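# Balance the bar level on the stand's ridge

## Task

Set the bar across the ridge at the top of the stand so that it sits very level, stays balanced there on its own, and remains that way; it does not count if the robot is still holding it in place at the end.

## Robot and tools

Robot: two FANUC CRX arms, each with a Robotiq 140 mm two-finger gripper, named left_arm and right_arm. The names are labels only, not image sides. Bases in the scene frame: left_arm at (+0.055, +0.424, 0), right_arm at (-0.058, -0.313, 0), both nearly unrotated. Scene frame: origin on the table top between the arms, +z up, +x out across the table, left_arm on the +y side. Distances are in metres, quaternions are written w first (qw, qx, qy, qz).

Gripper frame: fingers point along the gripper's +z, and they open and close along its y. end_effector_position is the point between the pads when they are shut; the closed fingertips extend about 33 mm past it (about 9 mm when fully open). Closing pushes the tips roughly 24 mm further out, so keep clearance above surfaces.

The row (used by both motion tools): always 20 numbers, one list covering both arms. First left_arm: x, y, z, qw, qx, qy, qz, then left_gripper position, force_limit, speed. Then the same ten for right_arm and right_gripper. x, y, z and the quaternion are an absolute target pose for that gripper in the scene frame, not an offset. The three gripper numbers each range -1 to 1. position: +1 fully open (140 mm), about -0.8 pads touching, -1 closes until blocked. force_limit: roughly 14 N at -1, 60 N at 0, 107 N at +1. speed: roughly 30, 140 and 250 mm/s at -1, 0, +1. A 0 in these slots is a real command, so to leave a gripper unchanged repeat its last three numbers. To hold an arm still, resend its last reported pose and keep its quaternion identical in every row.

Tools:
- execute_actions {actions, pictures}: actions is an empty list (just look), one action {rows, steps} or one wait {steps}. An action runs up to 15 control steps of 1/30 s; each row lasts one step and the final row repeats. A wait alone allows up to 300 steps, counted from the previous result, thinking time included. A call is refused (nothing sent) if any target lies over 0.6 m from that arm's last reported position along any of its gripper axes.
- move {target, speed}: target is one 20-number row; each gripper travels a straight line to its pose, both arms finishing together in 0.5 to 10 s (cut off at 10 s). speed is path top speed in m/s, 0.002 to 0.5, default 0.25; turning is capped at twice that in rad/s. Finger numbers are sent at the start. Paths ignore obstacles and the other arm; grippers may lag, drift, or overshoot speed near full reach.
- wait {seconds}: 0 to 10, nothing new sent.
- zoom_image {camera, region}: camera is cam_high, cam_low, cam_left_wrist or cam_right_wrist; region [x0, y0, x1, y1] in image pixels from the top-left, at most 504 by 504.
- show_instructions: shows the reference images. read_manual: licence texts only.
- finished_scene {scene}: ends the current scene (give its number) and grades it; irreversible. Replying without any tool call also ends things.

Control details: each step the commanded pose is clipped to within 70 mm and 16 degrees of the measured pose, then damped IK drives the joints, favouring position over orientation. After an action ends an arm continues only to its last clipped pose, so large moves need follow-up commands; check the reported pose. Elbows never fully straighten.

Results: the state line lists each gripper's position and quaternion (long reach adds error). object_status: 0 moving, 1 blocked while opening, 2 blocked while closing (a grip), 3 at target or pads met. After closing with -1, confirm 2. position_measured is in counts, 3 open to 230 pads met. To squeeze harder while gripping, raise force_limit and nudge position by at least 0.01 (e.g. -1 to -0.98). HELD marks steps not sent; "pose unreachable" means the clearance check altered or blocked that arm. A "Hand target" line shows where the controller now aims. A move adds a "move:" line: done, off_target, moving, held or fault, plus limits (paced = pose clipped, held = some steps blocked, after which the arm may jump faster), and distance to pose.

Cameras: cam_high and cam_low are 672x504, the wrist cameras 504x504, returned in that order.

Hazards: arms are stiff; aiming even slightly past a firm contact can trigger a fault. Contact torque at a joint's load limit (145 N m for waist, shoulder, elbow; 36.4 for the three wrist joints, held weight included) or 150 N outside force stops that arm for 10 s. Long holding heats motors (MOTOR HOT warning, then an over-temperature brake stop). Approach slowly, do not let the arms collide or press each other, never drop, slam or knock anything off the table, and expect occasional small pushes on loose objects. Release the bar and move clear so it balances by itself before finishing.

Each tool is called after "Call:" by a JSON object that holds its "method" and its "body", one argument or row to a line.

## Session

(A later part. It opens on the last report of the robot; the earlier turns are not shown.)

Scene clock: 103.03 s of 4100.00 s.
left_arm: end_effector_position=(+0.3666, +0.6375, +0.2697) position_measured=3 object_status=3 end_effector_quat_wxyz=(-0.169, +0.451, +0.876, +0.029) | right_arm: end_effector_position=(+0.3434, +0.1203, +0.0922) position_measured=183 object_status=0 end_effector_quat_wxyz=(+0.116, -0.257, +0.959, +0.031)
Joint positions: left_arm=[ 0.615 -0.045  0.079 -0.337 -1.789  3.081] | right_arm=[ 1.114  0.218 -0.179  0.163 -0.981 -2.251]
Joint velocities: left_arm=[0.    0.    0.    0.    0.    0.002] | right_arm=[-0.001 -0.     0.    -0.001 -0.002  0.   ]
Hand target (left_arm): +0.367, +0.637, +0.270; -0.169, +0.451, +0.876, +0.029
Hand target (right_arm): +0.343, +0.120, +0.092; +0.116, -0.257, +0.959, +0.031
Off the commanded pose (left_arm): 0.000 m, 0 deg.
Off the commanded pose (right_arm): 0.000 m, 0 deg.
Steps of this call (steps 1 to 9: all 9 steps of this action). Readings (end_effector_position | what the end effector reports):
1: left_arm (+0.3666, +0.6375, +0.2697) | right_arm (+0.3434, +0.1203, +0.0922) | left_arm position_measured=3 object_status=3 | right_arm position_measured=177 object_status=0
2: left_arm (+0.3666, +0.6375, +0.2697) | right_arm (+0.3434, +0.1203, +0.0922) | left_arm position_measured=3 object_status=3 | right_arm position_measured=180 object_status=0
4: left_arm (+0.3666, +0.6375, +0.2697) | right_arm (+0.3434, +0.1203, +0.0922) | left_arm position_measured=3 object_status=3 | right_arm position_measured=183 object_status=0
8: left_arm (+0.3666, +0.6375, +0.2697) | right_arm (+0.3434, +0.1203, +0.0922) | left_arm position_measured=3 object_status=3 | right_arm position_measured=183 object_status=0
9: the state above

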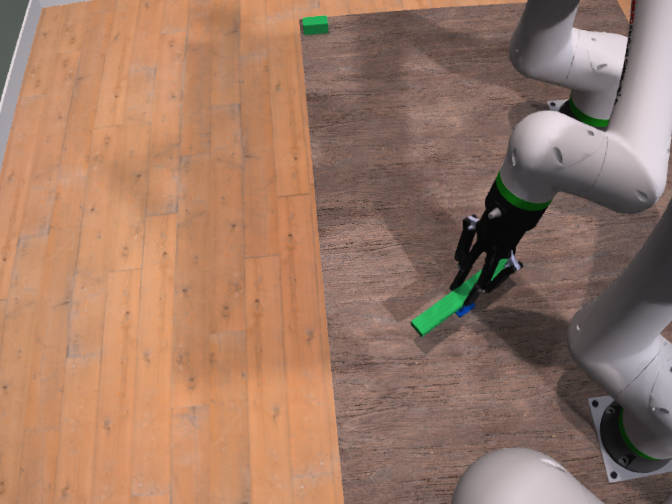

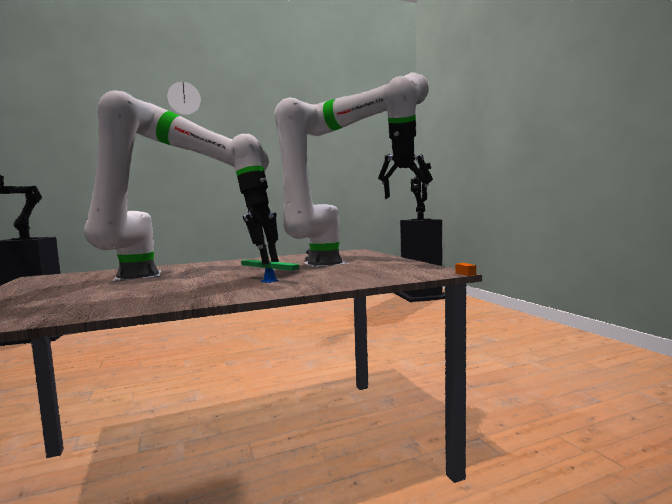

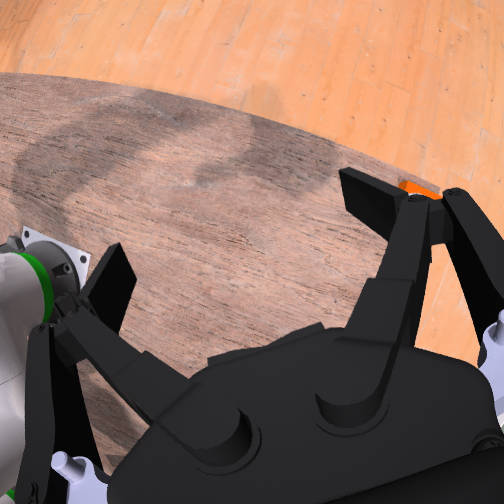

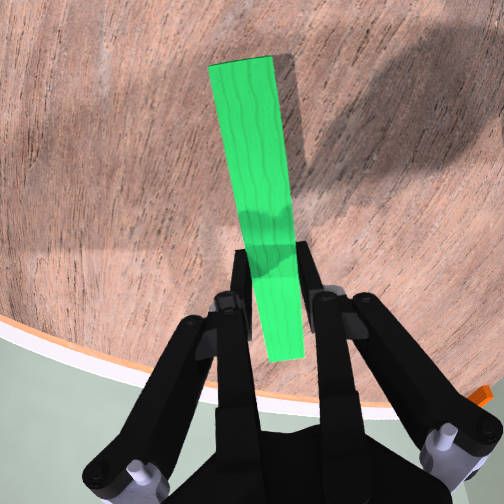

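Call:
{"method": "move", "body": {
  "target": [0.3666,0.6375,0.2697,-0.169,0.451,0.876,0.029,1,0,0,0.3434,0.1203,0.0942,0.1156,-0.2571,0.959,0.031,-0.98,-0.2,-0.3],
  "speed": 0.01
}}

Call:
{"method": "move", "body": {
  "target": [0.3666,0.6375,0.2697,-0.169,0.451,0.876,0.029,1,0,0,0.342,0.1195,0.094,0.1229,-0.2569,0.9582,0.0329,-0.98,-0.2,-0.3],
  "speed": 0.02
}}

Call:
{"method": "move", "body": {
  "target": [0.3666,0.6375,0.2697,-0.169,0.451,0.876,0.029,1,0,0,0.342,0.1195,0.0922,0.1229,-0.2569,0.9582,0.0329,-0.98,-0.2,-0.3],
  "speed": 0.01
}}

Call:
{"method": "execute_actions", "body": {
  "actions": [
    {"rows":[[0.3666,0.6375,0.2697,-0.169,0.451,0.876,0.029,1,0,0,0.342,0.1195,0.0922,0.1229,-0.2569,0.9582,0.0329,-0.38,-0.3,-1]],"steps":15}
  ],
  "pictures": false
}}

Call:
{"method": "execute_actions", "body": {
  "actions": [
    {"rows":[[0.3666,0.6375,0.2697,-0.169,0.451,0.876,0.029,1,0,0,0.342,0.1195,0.0922,0.1229,-0.2569,0.9582,0.0329,-1,-0.7,-0.3]],"steps":9}
  ]
}}

Call:
{"method": "zoom_image", "body": {
  "camera": "cam_low",
  "region": [230,240,310,295]
}}

Scene clock: 108.70 s of 4100.00 s.
left_arm: end_effector_position=(+0.3666, +0.6375, +0.2697) position_measured=3 object_status=3 end_effector_quat_wxyz=(-0.169, +0.451, +0.876, +0.029) | right_arm: end_effector_position=(+0.3434, +0.1203, +0.0942) position_measured=185 object_status=2 end_effector_quat_wxyz=(+0.116, -0.257, +0.959, +0.031)
Joint positions: left_arm=[ 0.615 -0.045  0.079 -0.337 -1.789  3.081] | right_arm=[ 1.114  0.216 -0.176  0.162 -0.986 -2.251]
Joint velocities: left_arm=[-0.     0.001 -0.     0.     0.     0.   ] | right_arm=[-0.001  0.    -0.    -0.     0.     0.001]
Hand target (left_arm): +0.367, +0.637, +0.270; -0.169, +0.451, +0.876, +0.029
Hand target (right_arm): +0.343, +0.120, +0.094; +0.116, -0.257, +0.959, +0.031
Off the commanded pose (left_arm): 0.000 m, 0 deg.
Off the commanded pose (right_arm): 0.000 m, 0 deg.
After step 90, 1.97 s passed at rest.
move: done

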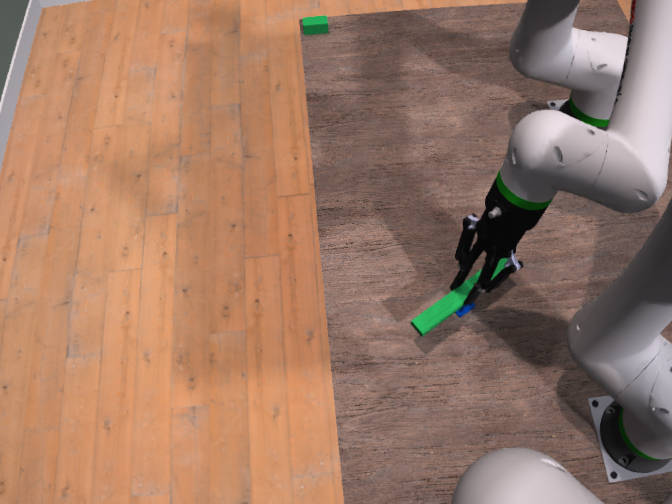

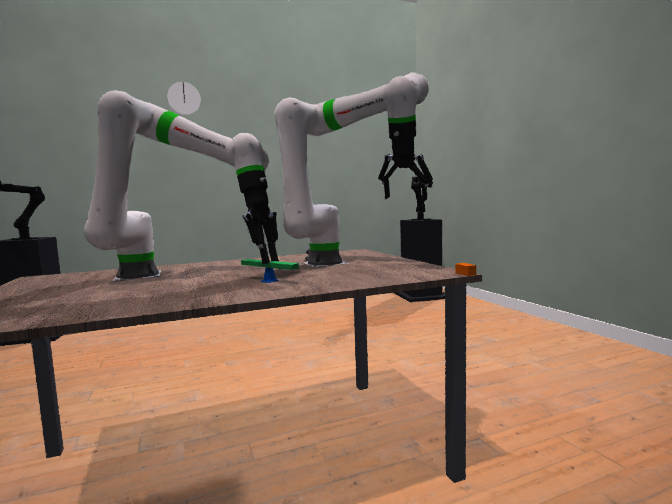

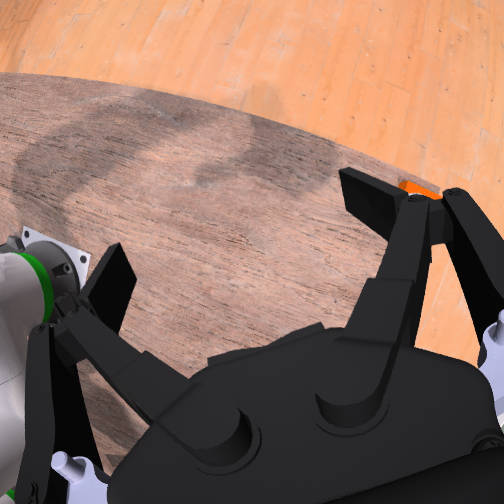

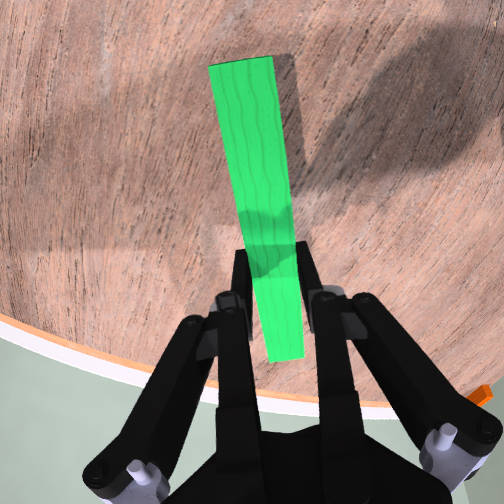

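Scene clock: 109.40 s of 4100.00 s.
left_arm: end_effector_position=(+0.3666, +0.6375, +0.2697) position_measured=3 object_status=3 end_effector_quat_wxyz=(-0.169, +0.451, +0.876, +0.029) | right_arm: end_effector_position=(+0.3420, +0.1195, +0.0940) position_measured=185 object_status=2 end_effector_quat_wxyz=(+0.123, -0.257, +0.958, +0.033)
Joint positions: left_arm=[ 0.615 -0.045  0.079 -0.337 -1.789  3.081] | right_arm=[ 1.121  0.202 -0.201  0.177 -0.965 -2.267]
Joint velocities: left_arm=[ 0.     0.002  0.    -0.     0.    -0.   ] | right_arm=[ 0.002 -0.003 -0.003  0.002  0.003 -0.003]
Hand target (left_arm): +0.367, +0.637, +0.270; -0.169, +0.451, +0.876, +0.029
Hand target (right_arm): +0.342, +0.119, +0.094; +0.123, -0.257, +0.958, +0.033
Off the commanded pose (left_arm): 0.000 m, 0 deg.
Off the commanded pose (right_arm): 0.000 m, 0 deg.
move: done

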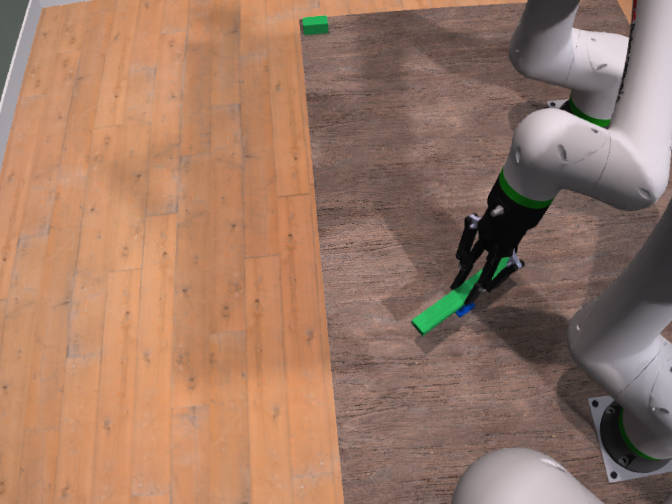

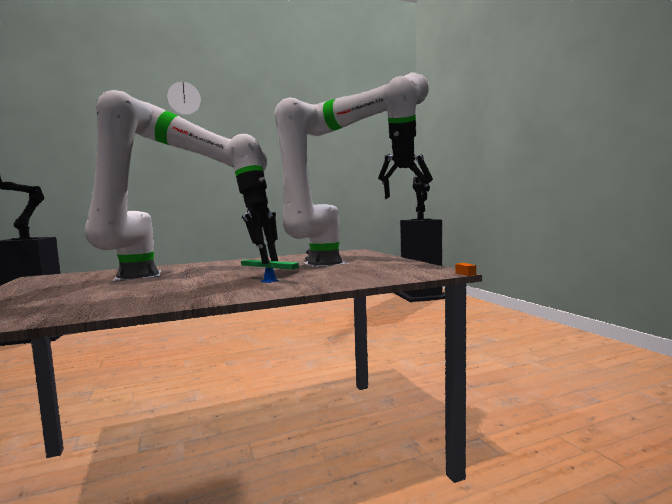

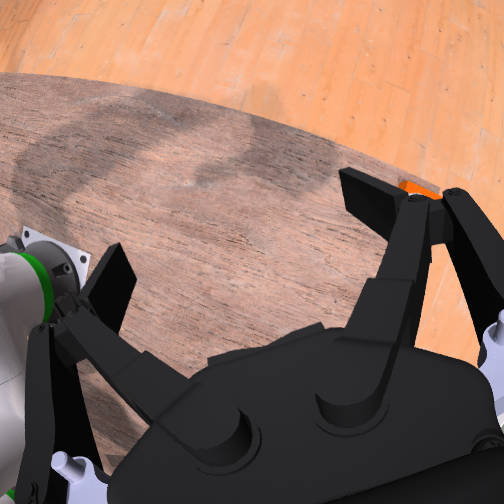

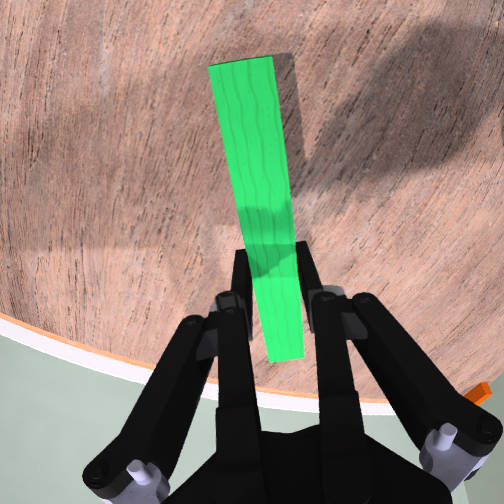

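Scene clock: 110.10 s of 4100.00 s.
left_arm: end_effector_position=(+0.3666, +0.6375, +0.2697) position_measured=3 object_status=3 end_effector_quat_wxyz=(-0.169, +0.451, +0.876, +0.029) | right_arm: end_effector_position=(+0.3420, +0.1195, +0.0923) position_measured=185 object_status=2 end_effector_quat_wxyz=(+0.123, -0.257, +0.958, +0.033)
Joint positions: left_arm=[ 0.615 -0.045  0.079 -0.337 -1.789  3.081] | right_arm=[ 1.121  0.204 -0.204  0.178 -0.96  -2.268]
Joint velocities: left_arm=[-0.  0.  0. -0.  0. -0.] | right_arm=[-0.001  0.    -0.001 -0.     0.002  0.001]
Hand target (left_arm): +0.367, +0.637, +0.270; -0.169, +0.451, +0.876, +0.029
Hand target (right_arm): +0.342, +0.119, +0.092; +0.123, -0.257, +0.958, +0.033
Off the commanded pose (left_arm): 0.000 m, 0 deg.
Off the commanded pose (right_arm): 0.000 m, 0 deg.
move: done

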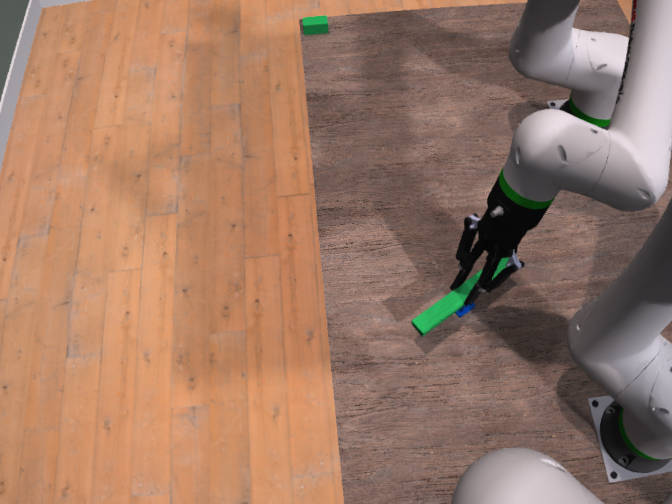

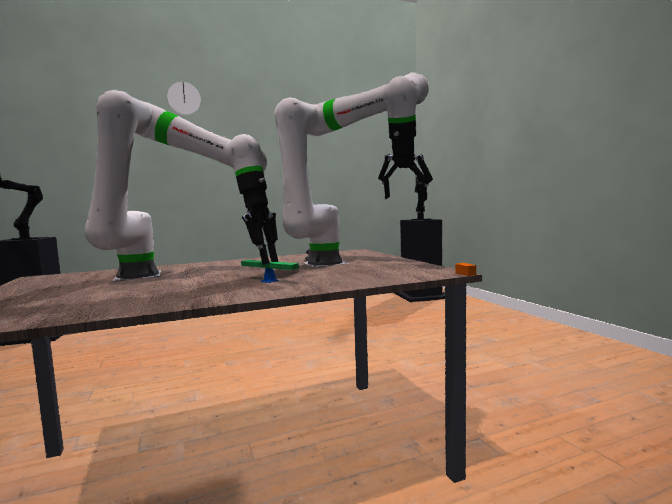

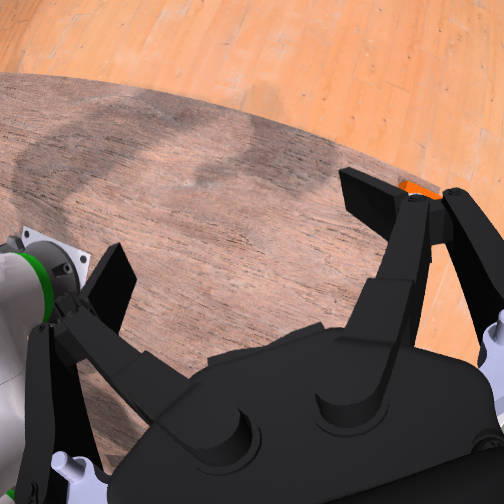

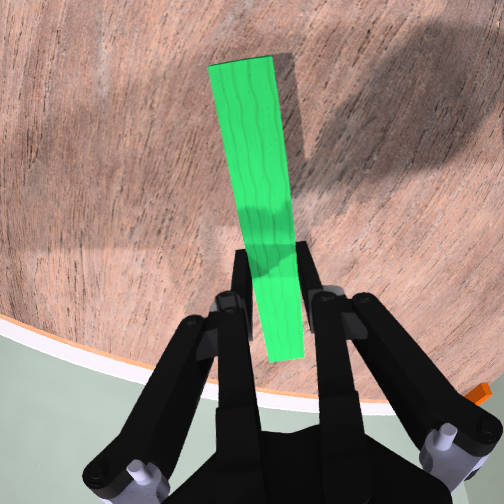

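Scene clock: 110.60 s of 4100.00 s.
left_arm: end_effector_position=(+0.3666, +0.6375, +0.2697) position_measured=3 object_status=3 end_effector_quat_wxyz=(-0.169, +0.451, +0.876, +0.029) | right_arm: end_effector_position=(+0.3420, +0.1195, +0.0922) position_measured=177 object_status=3 end_effector_quat_wxyz=(+0.123, -0.257, +0.958, +0.033)
Joint positions: left_arm=[ 0.615 -0.045  0.079 -0.337 -1.789  3.081] | right_arm=[ 1.121  0.204 -0.204  0.178 -0.96  -2.268]
Joint velocities: left_arm=[-0. -0. -0.  0. -0.  0.] | right_arm=[-0.001 -0.001  0.    -0.001 -0.    -0.001]
Hand target (left_arm): +0.367, +0.637, +0.270; -0.169, +0.451, +0.876, +0.029
Hand target (right_arm): +0.342, +0.119, +0.092; +0.123, -0.257, +0.958, +0.033
Off the commanded pose (left_arm): 0.000 m, 0 deg.
Off the commanded pose (right_arm): 0.000 m, 0 deg.
Steps of this call (steps 1 to 15: all 15 steps of this action). Readings (end_effector_position | what the end effector reports):
1: left_arm (+0.3666, +0.6375, +0.2697) | right_arm (+0.3420, +0.1195, +0.0923) | left_arm position_measured=3 object_status=3 | right_arm position_measured=185 object_status=0
2: left_arm (+0.3666, +0.6375, +0.2697) | right_arm (+0.3420, +0.1195, +0.0922) | left_arm position_measured=3 object_status=3 | right_arm position_measured=185 object_status=0
4: left_arm (+0.3666, +0.6375, +0.2697) | right_arm (+0.3420, +0.1195, +0.0922) | left_arm position_measured=3 object_status=3 | right_arm position_measured=181 object_status=0
8: left_arm (+0.3666, +0.6375, +0.2697) | right_arm (+0.3420, +0.1195, +0.0922) | left_arm position_measured=3 object_status=3 | right_arm position_measured=177 object_status=0
15: the state above

Scene clock: 110.90 s of 4100.00 s.
left_arm: end_effector_position=(+0.3666, +0.6375, +0.2697) position_measured=3 object_status=3 end_effector_quat_wxyz=(-0.169, +0.451, +0.876, +0.029) | right_arm: end_effector_position=(+0.3420, +0.1195, +0.0922) position_measured=183 object_status=0 end_effector_quat_wxyz=(+0.123, -0.257, +0.958, +0.033)
Joint positions: left_arm=[ 0.615 -0.045  0.079 -0.337 -1.789  3.081] | right_arm=[ 1.121  0.204 -0.204  0.178 -0.96  -2.268]
Joint velocities: left_arm=[-0.    -0.     0.    -0.001  0.    -0.   ] | right_arm=[-0.    -0.    -0.    -0.     0.001  0.001]
Hand target (left_arm): +0.367, +0.637, +0.270; -0.169, +0.451, +0.876, +0.029
Hand target (right_arm): +0.342, +0.120, +0.092; +0.123, -0.257, +0.958, +0.033
Off the commanded pose (left_arm): 0.000 m, 0 deg.
Off the commanded pose (right_arm): 0.000 m, 0 deg.
Steps of this call (steps 1 to 9: all 9 steps of this action). Readings (end_effector_position | what the end effector reports):
1: left_arm (+0.3666, +0.6375, +0.2697) | right_arm (+0.3420, +0.1195, +0.0922) | left_arm position_measured=3 object_status=3 | right_arm position_measured=177 object_status=0
2: left_arm (+0.3666, +0.6375, +0.2697) | right_arm (+0.3420, +0.1195, +0.0922) | left_arm position_measured=3 object_status=3 | right_arm position_measured=180 object_status=0
4: left_arm (+0.3666, +0.6375, +0.2697) | right_arm (+0.3420, +0.1195, +0.0922) | left_arm position_measured=3 object_status=3 | right_arm position_measured=183 object_status=0
8: left_arm (+0.3666, +0.6375, +0.2697) | right_arm (+0.3420, +0.1195, +0.0922) | left_arm position_measured=3 object_status=3 | right_arm position_measured=183 object_status=0
9: the state above

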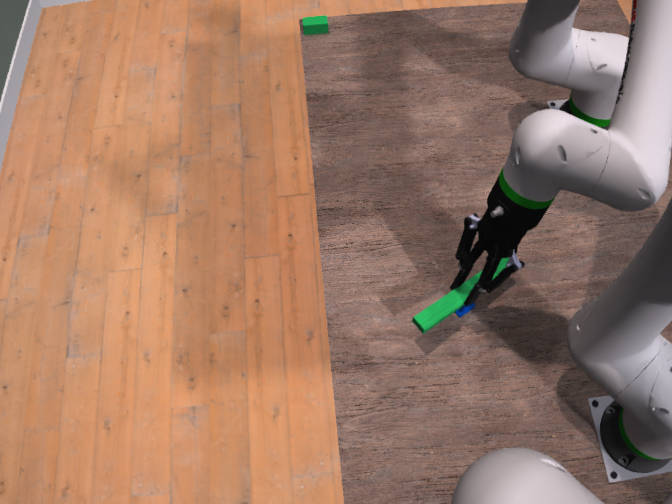

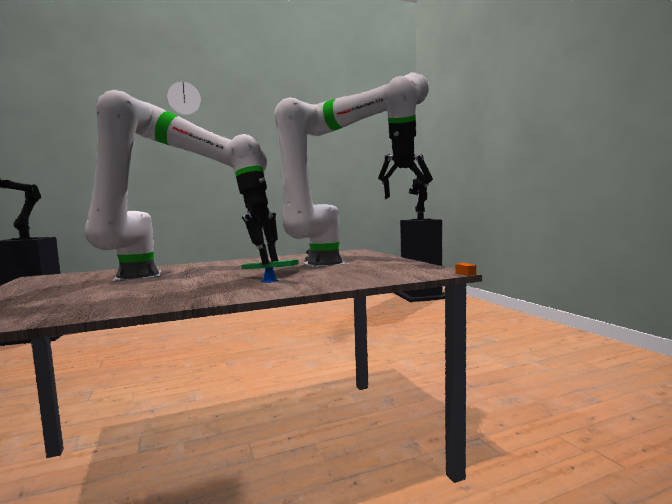

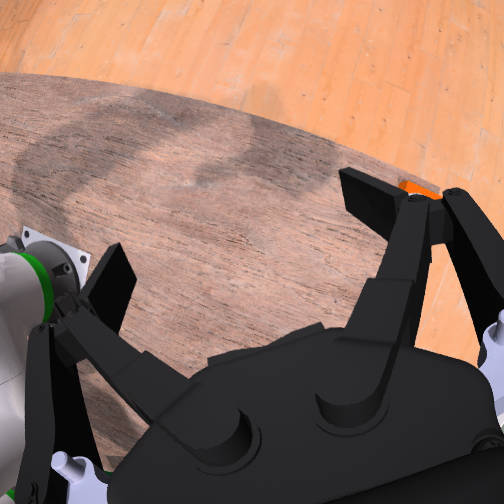

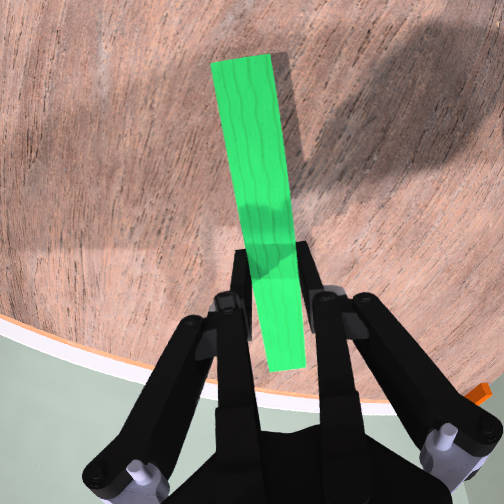

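Region (230, 240, 310, 295) of cam_low's 672x504 image, scaled by 6.300, with more detail than that image has; it fills the top 346 rows of this view, and the rest is white.

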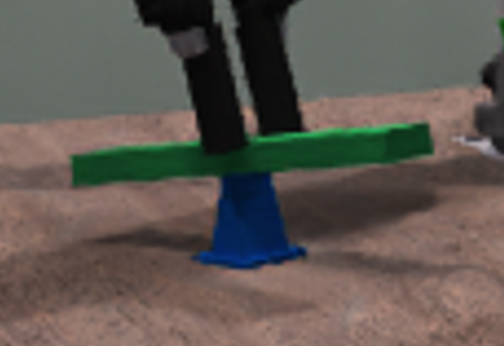

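Call:
{"method": "move", "body": {
  "target": [0.3666,0.6375,0.2697,-0.169,0.451,0.876,0.029,1,0,0,0.342,0.1195,0.0955,0.1229,-0.2569,0.9582,0.0329,-0.98,-0.2,-0.3],
  "speed": 0.01
}}

Call:
{"method": "move", "body": {
  "target": [0.3666,0.6375,0.2697,-0.169,0.451,0.876,0.029,1,0,0,0.3468,0.1223,0.0945,0.068,-0.2584,0.9636,0.0182,-0.98,-0.2,-0.3],
  "speed": 0.04
}}

Call:
{"method": "zoom_image", "body": {
  "camera": "cam_low",
  "region": [230,240,310,295]
}}

Scene clock: 119.47 s of 4100.00 s.
left_arm: end_effector_position=(+0.3666, +0.6375, +0.2697) position_measured=3 object_status=3 end_effector_quat_wxyz=(-0.169, +0.451, +0.876, +0.029) | right_arm: end_effector_position=(+0.3420, +0.1195, +0.0955) position_measured=185 object_status=2 end_effector_quat_wxyz=(+0.123, -0.257, +0.958, +0.033)
Joint positions: left_arm=[ 0.615 -0.045  0.079 -0.337 -1.789  3.081] | right_arm=[ 1.121  0.201 -0.199  0.177 -0.968 -2.267]
Joint velocities: left_arm=[ 0.    -0.001 -0.    -0.    -0.    -0.001] | right_arm=[-0.001 -0.001  0.001 -0.    -0.001  0.001]
Hand target (left_arm): +0.367, +0.637, +0.270; -0.169, +0.451, +0.876, +0.029
Hand target (right_arm): +0.342, +0.120, +0.095; +0.123, -0.257, +0.958, +0.033
Off the commanded pose (left_arm): 0.000 m, 0 deg.
Off the commanded pose (right_arm): 0.000 m, 0 deg.
After step 90, 4.87 s passed at rest.
move: done

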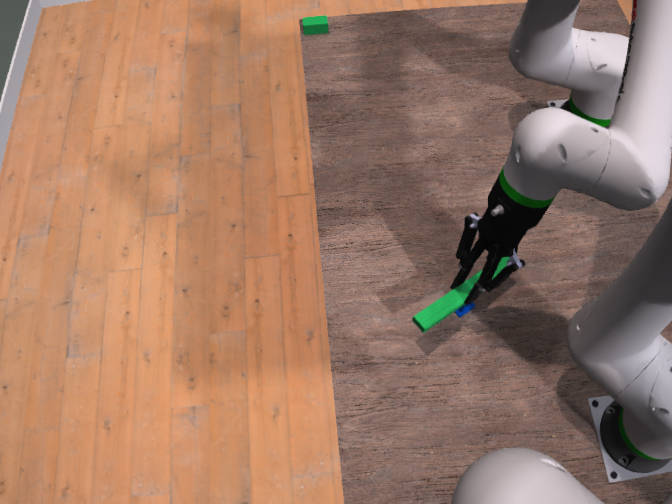

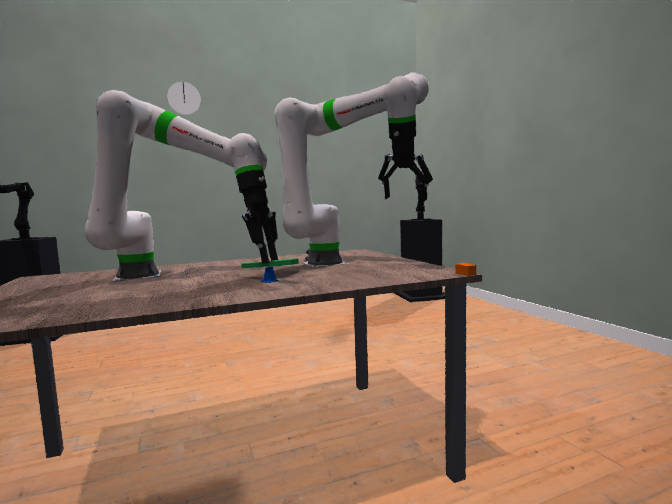

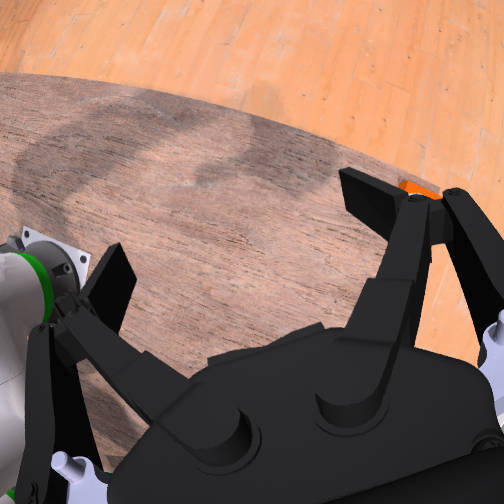

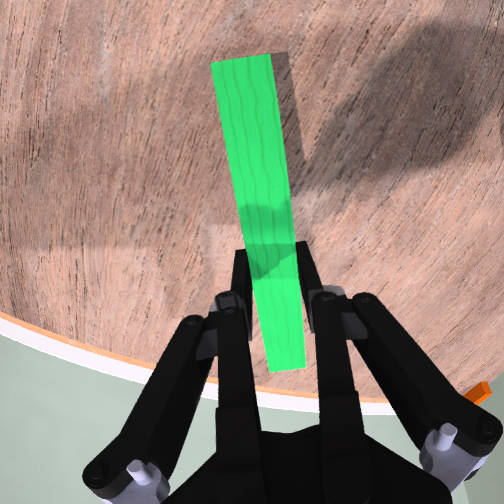

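Scene clock: 121.13 s of 4100.00 s.
left_arm: end_effector_position=(+0.3666, +0.6375, +0.2697) position_measured=3 object_status=3 end_effector_quat_wxyz=(-0.169, +0.451, +0.876, +0.029) | right_arm: end_effector_position=(+0.3466, +0.1225, +0.0947) position_measured=185 object_status=2 end_effector_quat_wxyz=(+0.068, -0.259, +0.963, +0.018)
Joint positions: left_arm=[ 0.615 -0.045  0.079 -0.337 -1.789  3.081] | right_arm=[ 1.076  0.298 -0.032  0.083 -1.122 -2.167]
Joint velocities: left_arm=[ 0.     0.001 -0.     0.     0.    -0.001] | right_arm=[-0.002  0.004  0.008 -0.003 -0.008  0.004]
Hand target (left_arm): +0.367, +0.637, +0.270; -0.169, +0.451, +0.876, +0.029
Hand target (right_arm): +0.347, +0.122, +0.095; +0.068, -0.259, +0.963, +0.018
Off the commanded pose (left_arm): 0.000 m, 0 deg.
Off the commanded pose (right_arm): 0.000 m, 0 deg.
move: done

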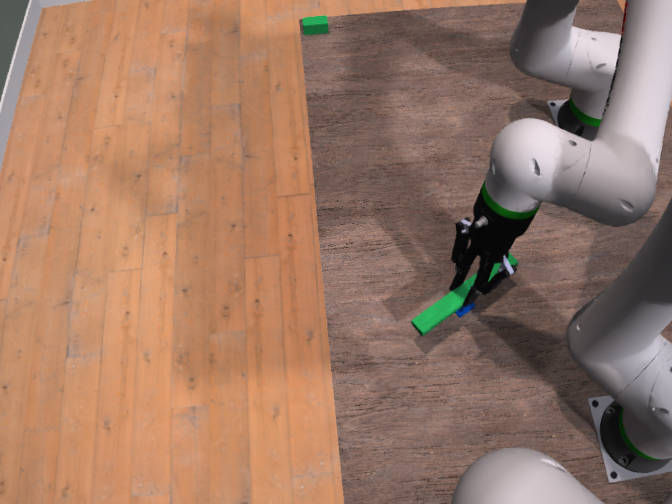

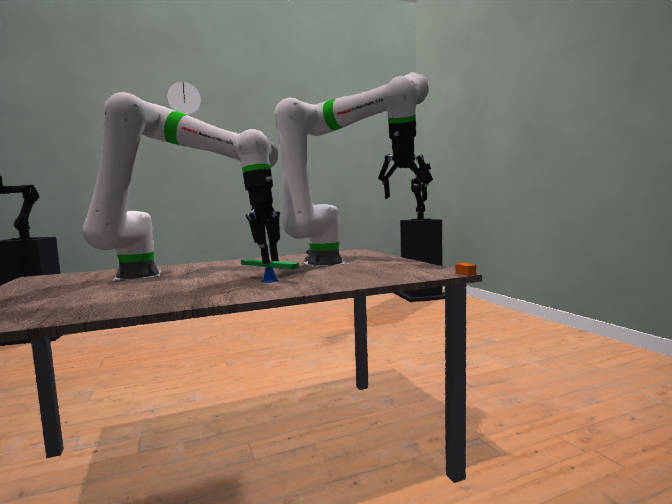

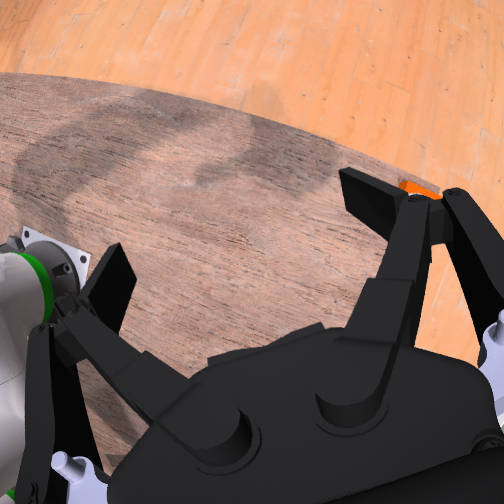

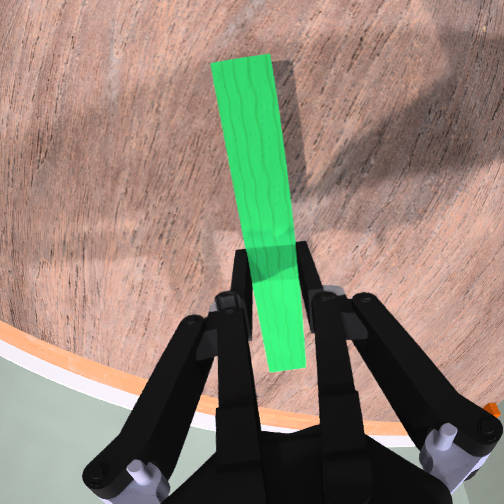

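Region (230, 240, 310, 295) of cam_low's 672x504 image, scaled by 6.300, with more detail than that image has; it fills the top 346 rows of this view, and the rest is white.

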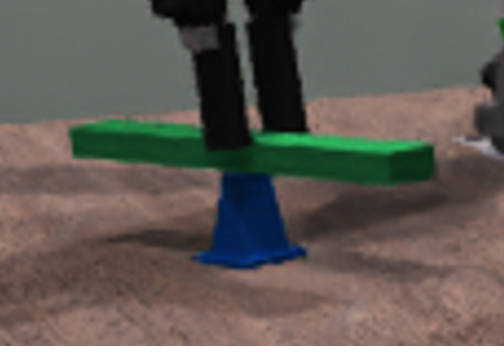

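Call:
{"method": "move", "body": {
  "target": [0.3666,0.6375,0.2697,-0.169,0.451,0.876,0.029,1,0,0,0.3472,0.1226,0.0924,0.068,-0.2584,0.9636,0.0182,-0.98,-0.2,-0.3],
  "speed": 0.005
}}

Call:
{"method": "execute_actions", "body": {
  "actions": [
    {"rows":[[0.3666,0.6375,0.2697,-0.169,0.451,0.876,0.029,1,0,0,0.3472,0.1226,0.0924,0.068,-0.2584,0.9636,0.0182,-0.38,-0.3,-1]],"steps":11}
  ],
  "pictures": false
}}

Call:
{"method": "execute_actions", "body": {
  "actions": [
    {"rows":[[0.3666,0.6375,0.2697,-0.169,0.451,0.876,0.029,1,0,0,0.3472,0.1226,0.0924,0.068,-0.2584,0.9636,0.0182,-1,-0.7,-0.3]],"steps":9}
  ]
}}

Call:
{"method": "zoom_image", "body": {
  "camera": "cam_low",
  "region": [230,240,310,295]
}}

Scene clock: 126.67 s of 4100.00 s.
left_arm: end_effector_position=(+0.3666, +0.6375, +0.2697) position_measured=3 object_status=3 end_effector_quat_wxyz=(-0.169, +0.451, +0.876, +0.029) | right_arm: end_effector_position=(+0.3472, +0.1226, +0.0924) position_measured=185 object_status=2 end_effector_quat_wxyz=(+0.068, -0.258, +0.963, +0.018)
Joint positions: left_arm=[ 0.615 -0.045  0.079 -0.337 -1.789  3.081] | right_arm=[ 1.075  0.301 -0.034  0.084 -1.118 -2.166]
Joint velocities: left_arm=[-0.    -0.001 -0.    -0.    -0.001  0.002] | right_arm=[ 0.     0.001 -0.     0.     0.001 -0.002]
Hand target (left_arm): +0.367, +0.637, +0.270; -0.169, +0.451, +0.876, +0.029
Hand target (right_arm): +0.347, +0.123, +0.092; +0.068, -0.258, +0.963, +0.018
Off the commanded pose (left_arm): 0.000 m, 0 deg.
Off the commanded pose (right_arm): 0.000 m, 0 deg.
After step 90, 1.83 s passed at rest.
move: done

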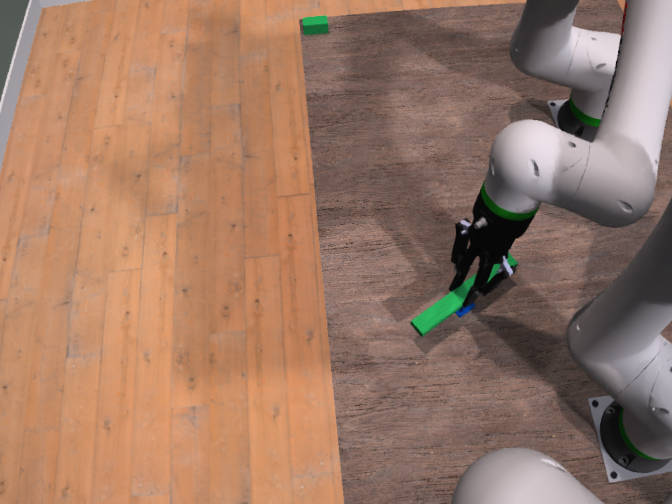

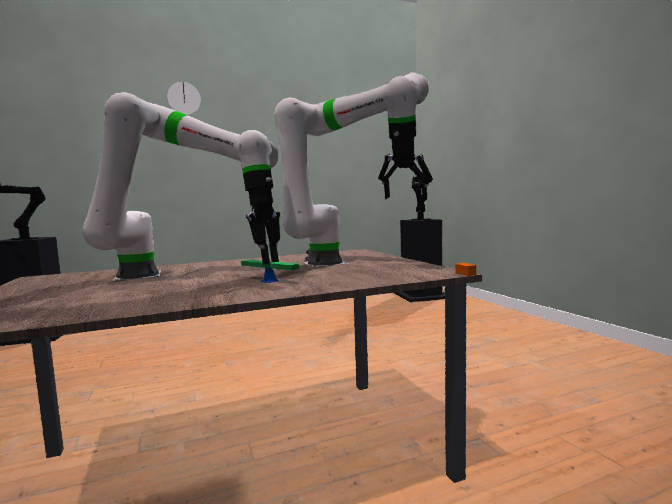

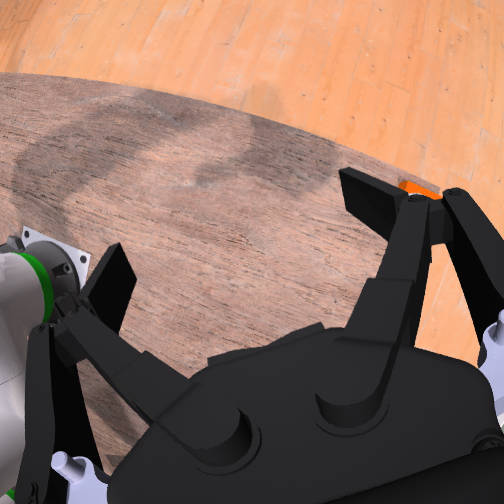

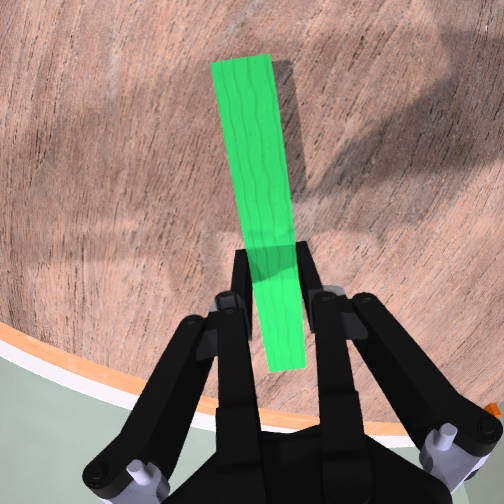

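Scene clock: 127.03 s of 4100.00 s.
left_arm: end_effector_position=(+0.3666, +0.6375, +0.2697) position_measured=3 object_status=3 end_effector_quat_wxyz=(-0.169, +0.451, +0.876, +0.029) | right_arm: end_effector_position=(+0.3472, +0.1226, +0.0924) position_measured=177 object_status=0 end_effector_quat_wxyz=(+0.068, -0.258, +0.963, +0.018)
Joint positions: left_arm=[ 0.615 -0.045  0.079 -0.337 -1.789  3.081] | right_arm=[ 1.075  0.301 -0.034  0.084 -1.118 -2.166]
Joint velocities: left_arm=[ 0.     0.     0.    -0.    -0.    -0.001] | right_arm=[-0.002  0.    -0.    -0.     0.    -0.   ]
Hand target (left_arm): +0.367, +0.637, +0.270; -0.169, +0.451, +0.876, +0.029
Hand target (right_arm): +0.347, +0.123, +0.092; +0.068, -0.258, +0.963, +0.018
Off the commanded pose (left_arm): 0.000 m, 0 deg.
Off the commanded pose (right_arm): 0.000 m, 0 deg.
Steps of this call (steps 1 to 11: all 11 steps of this action). Readings (end_effector_position | what the end effector reports):
1: left_arm (+0.3666, +0.6375, +0.2697) | right_arm (+0.3472, +0.1226, +0.0924) | left_arm position_measured=3 object_status=3 | right_arm position_measured=185 object_status=0
2: left_arm (+0.3666, +0.6375, +0.2697) | right_arm (+0.3472, +0.1226, +0.0924) | left_arm position_measured=3 object_status=3 | right_arm position_measured=185 object_status=0
4: left_arm (+0.3666, +0.6375, +0.2697) | right_arm (+0.3472, +0.1226, +0.0924) | left_arm position_measured=3 object_status=3 | right_arm position_measured=181 object_status=0
8: left_arm (+0.3666, +0.6375, +0.2697) | right_arm (+0.3472, +0.1226, +0.0924) | left_arm position_measured=3 object_status=3 | right_arm position_measured=177 object_status=0
11: the state above

Scene clock: 127.33 s of 4100.00 s.
left_arm: end_effector_position=(+0.3666, +0.6375, +0.2697) position_measured=3 object_status=3 end_effector_quat_wxyz=(-0.169, +0.451, +0.876, +0.029) | right_arm: end_effector_position=(+0.3472, +0.1226, +0.0924) position_measured=183 object_status=0 end_effector_quat_wxyz=(+0.068, -0.258, +0.963, +0.018)
Joint positions: left_arm=[ 0.615 -0.045  0.079 -0.337 -1.789  3.081] | right_arm=[ 1.075  0.301 -0.034  0.084 -1.118 -2.166]
Joint velocities: left_arm=[ 0. -0.  0.  0. -0. -0.] | right_arm=[ 0.001 -0.     0.    -0.     0.001  0.001]
Hand target (left_arm): +0.367, +0.637, +0.270; -0.169, +0.451, +0.876, +0.029
Hand target (right_arm): +0.347, +0.123, +0.092; +0.068, -0.258, +0.963, +0.018
Off the commanded pose (left_arm): 0.000 m, 0 deg.
Off the commanded pose (right_arm): 0.000 m, 0 deg.
Steps of this call (steps 1 to 9: all 9 steps of this action). Readings (end_effector_position | what the end effector reports):
1: left_arm (+0.3666, +0.6375, +0.2697) | right_arm (+0.3472, +0.1226, +0.0924) | left_arm position_measured=3 object_status=3 | right_arm position_measured=177 object_status=0
2: left_arm (+0.3666, +0.6375, +0.2697) | right_arm (+0.3472, +0.1226, +0.0924) | left_arm position_measured=3 object_status=3 | right_arm position_measured=180 object_status=0
4: left_arm (+0.3666, +0.6375, +0.2697) | right_arm (+0.3472, +0.1226, +0.0924) | left_arm position_measured=3 object_status=3 | right_arm position_measured=183 object_status=0
8: left_arm (+0.3666, +0.6375, +0.2697) | right_arm (+0.3472, +0.1226, +0.0924) | left_arm position_measured=3 object_status=3 | right_arm position_measured=183 object_status=0
9: the state above

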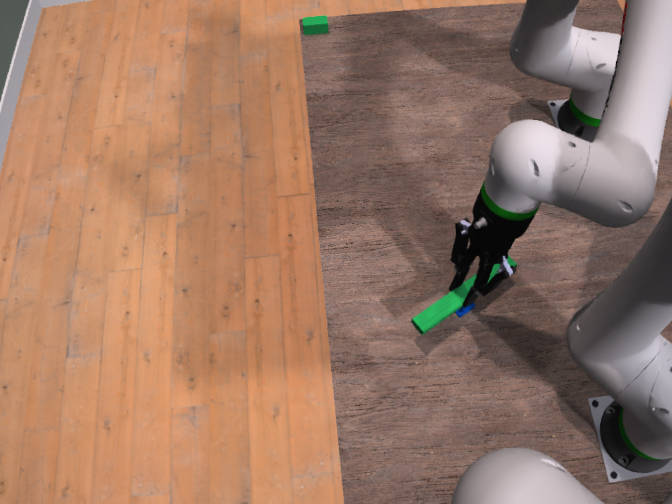

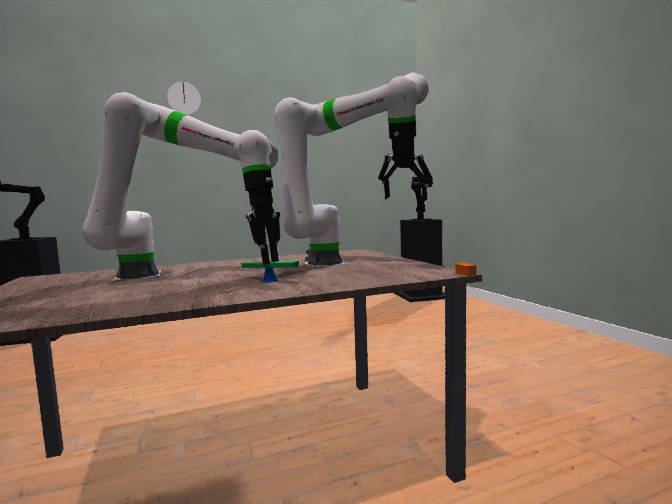

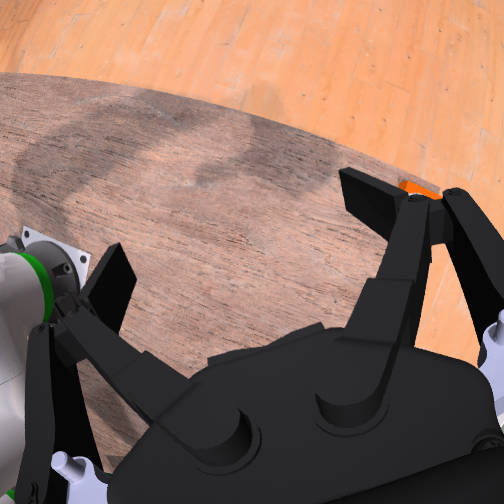

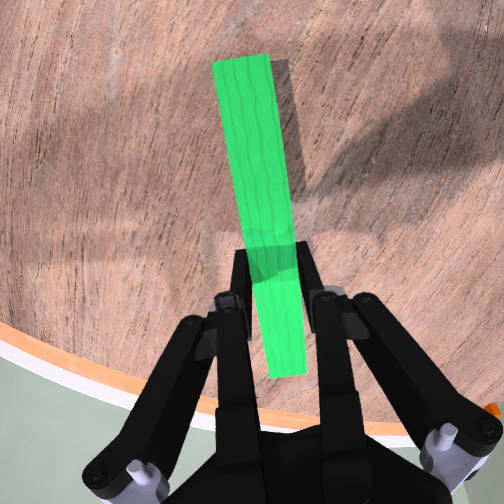

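Region (230, 240, 310, 295) of cam_low's 672x504 image, scaled by 6.300, with more detail than that image has; it fills the top 346 rows of this view, and the rest is white.

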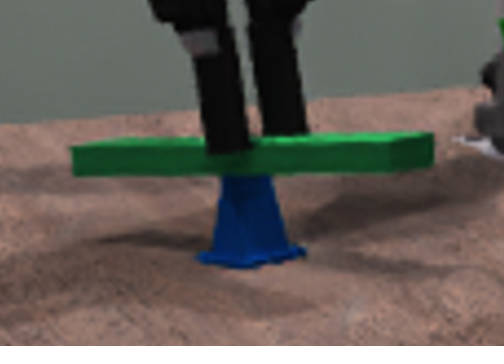

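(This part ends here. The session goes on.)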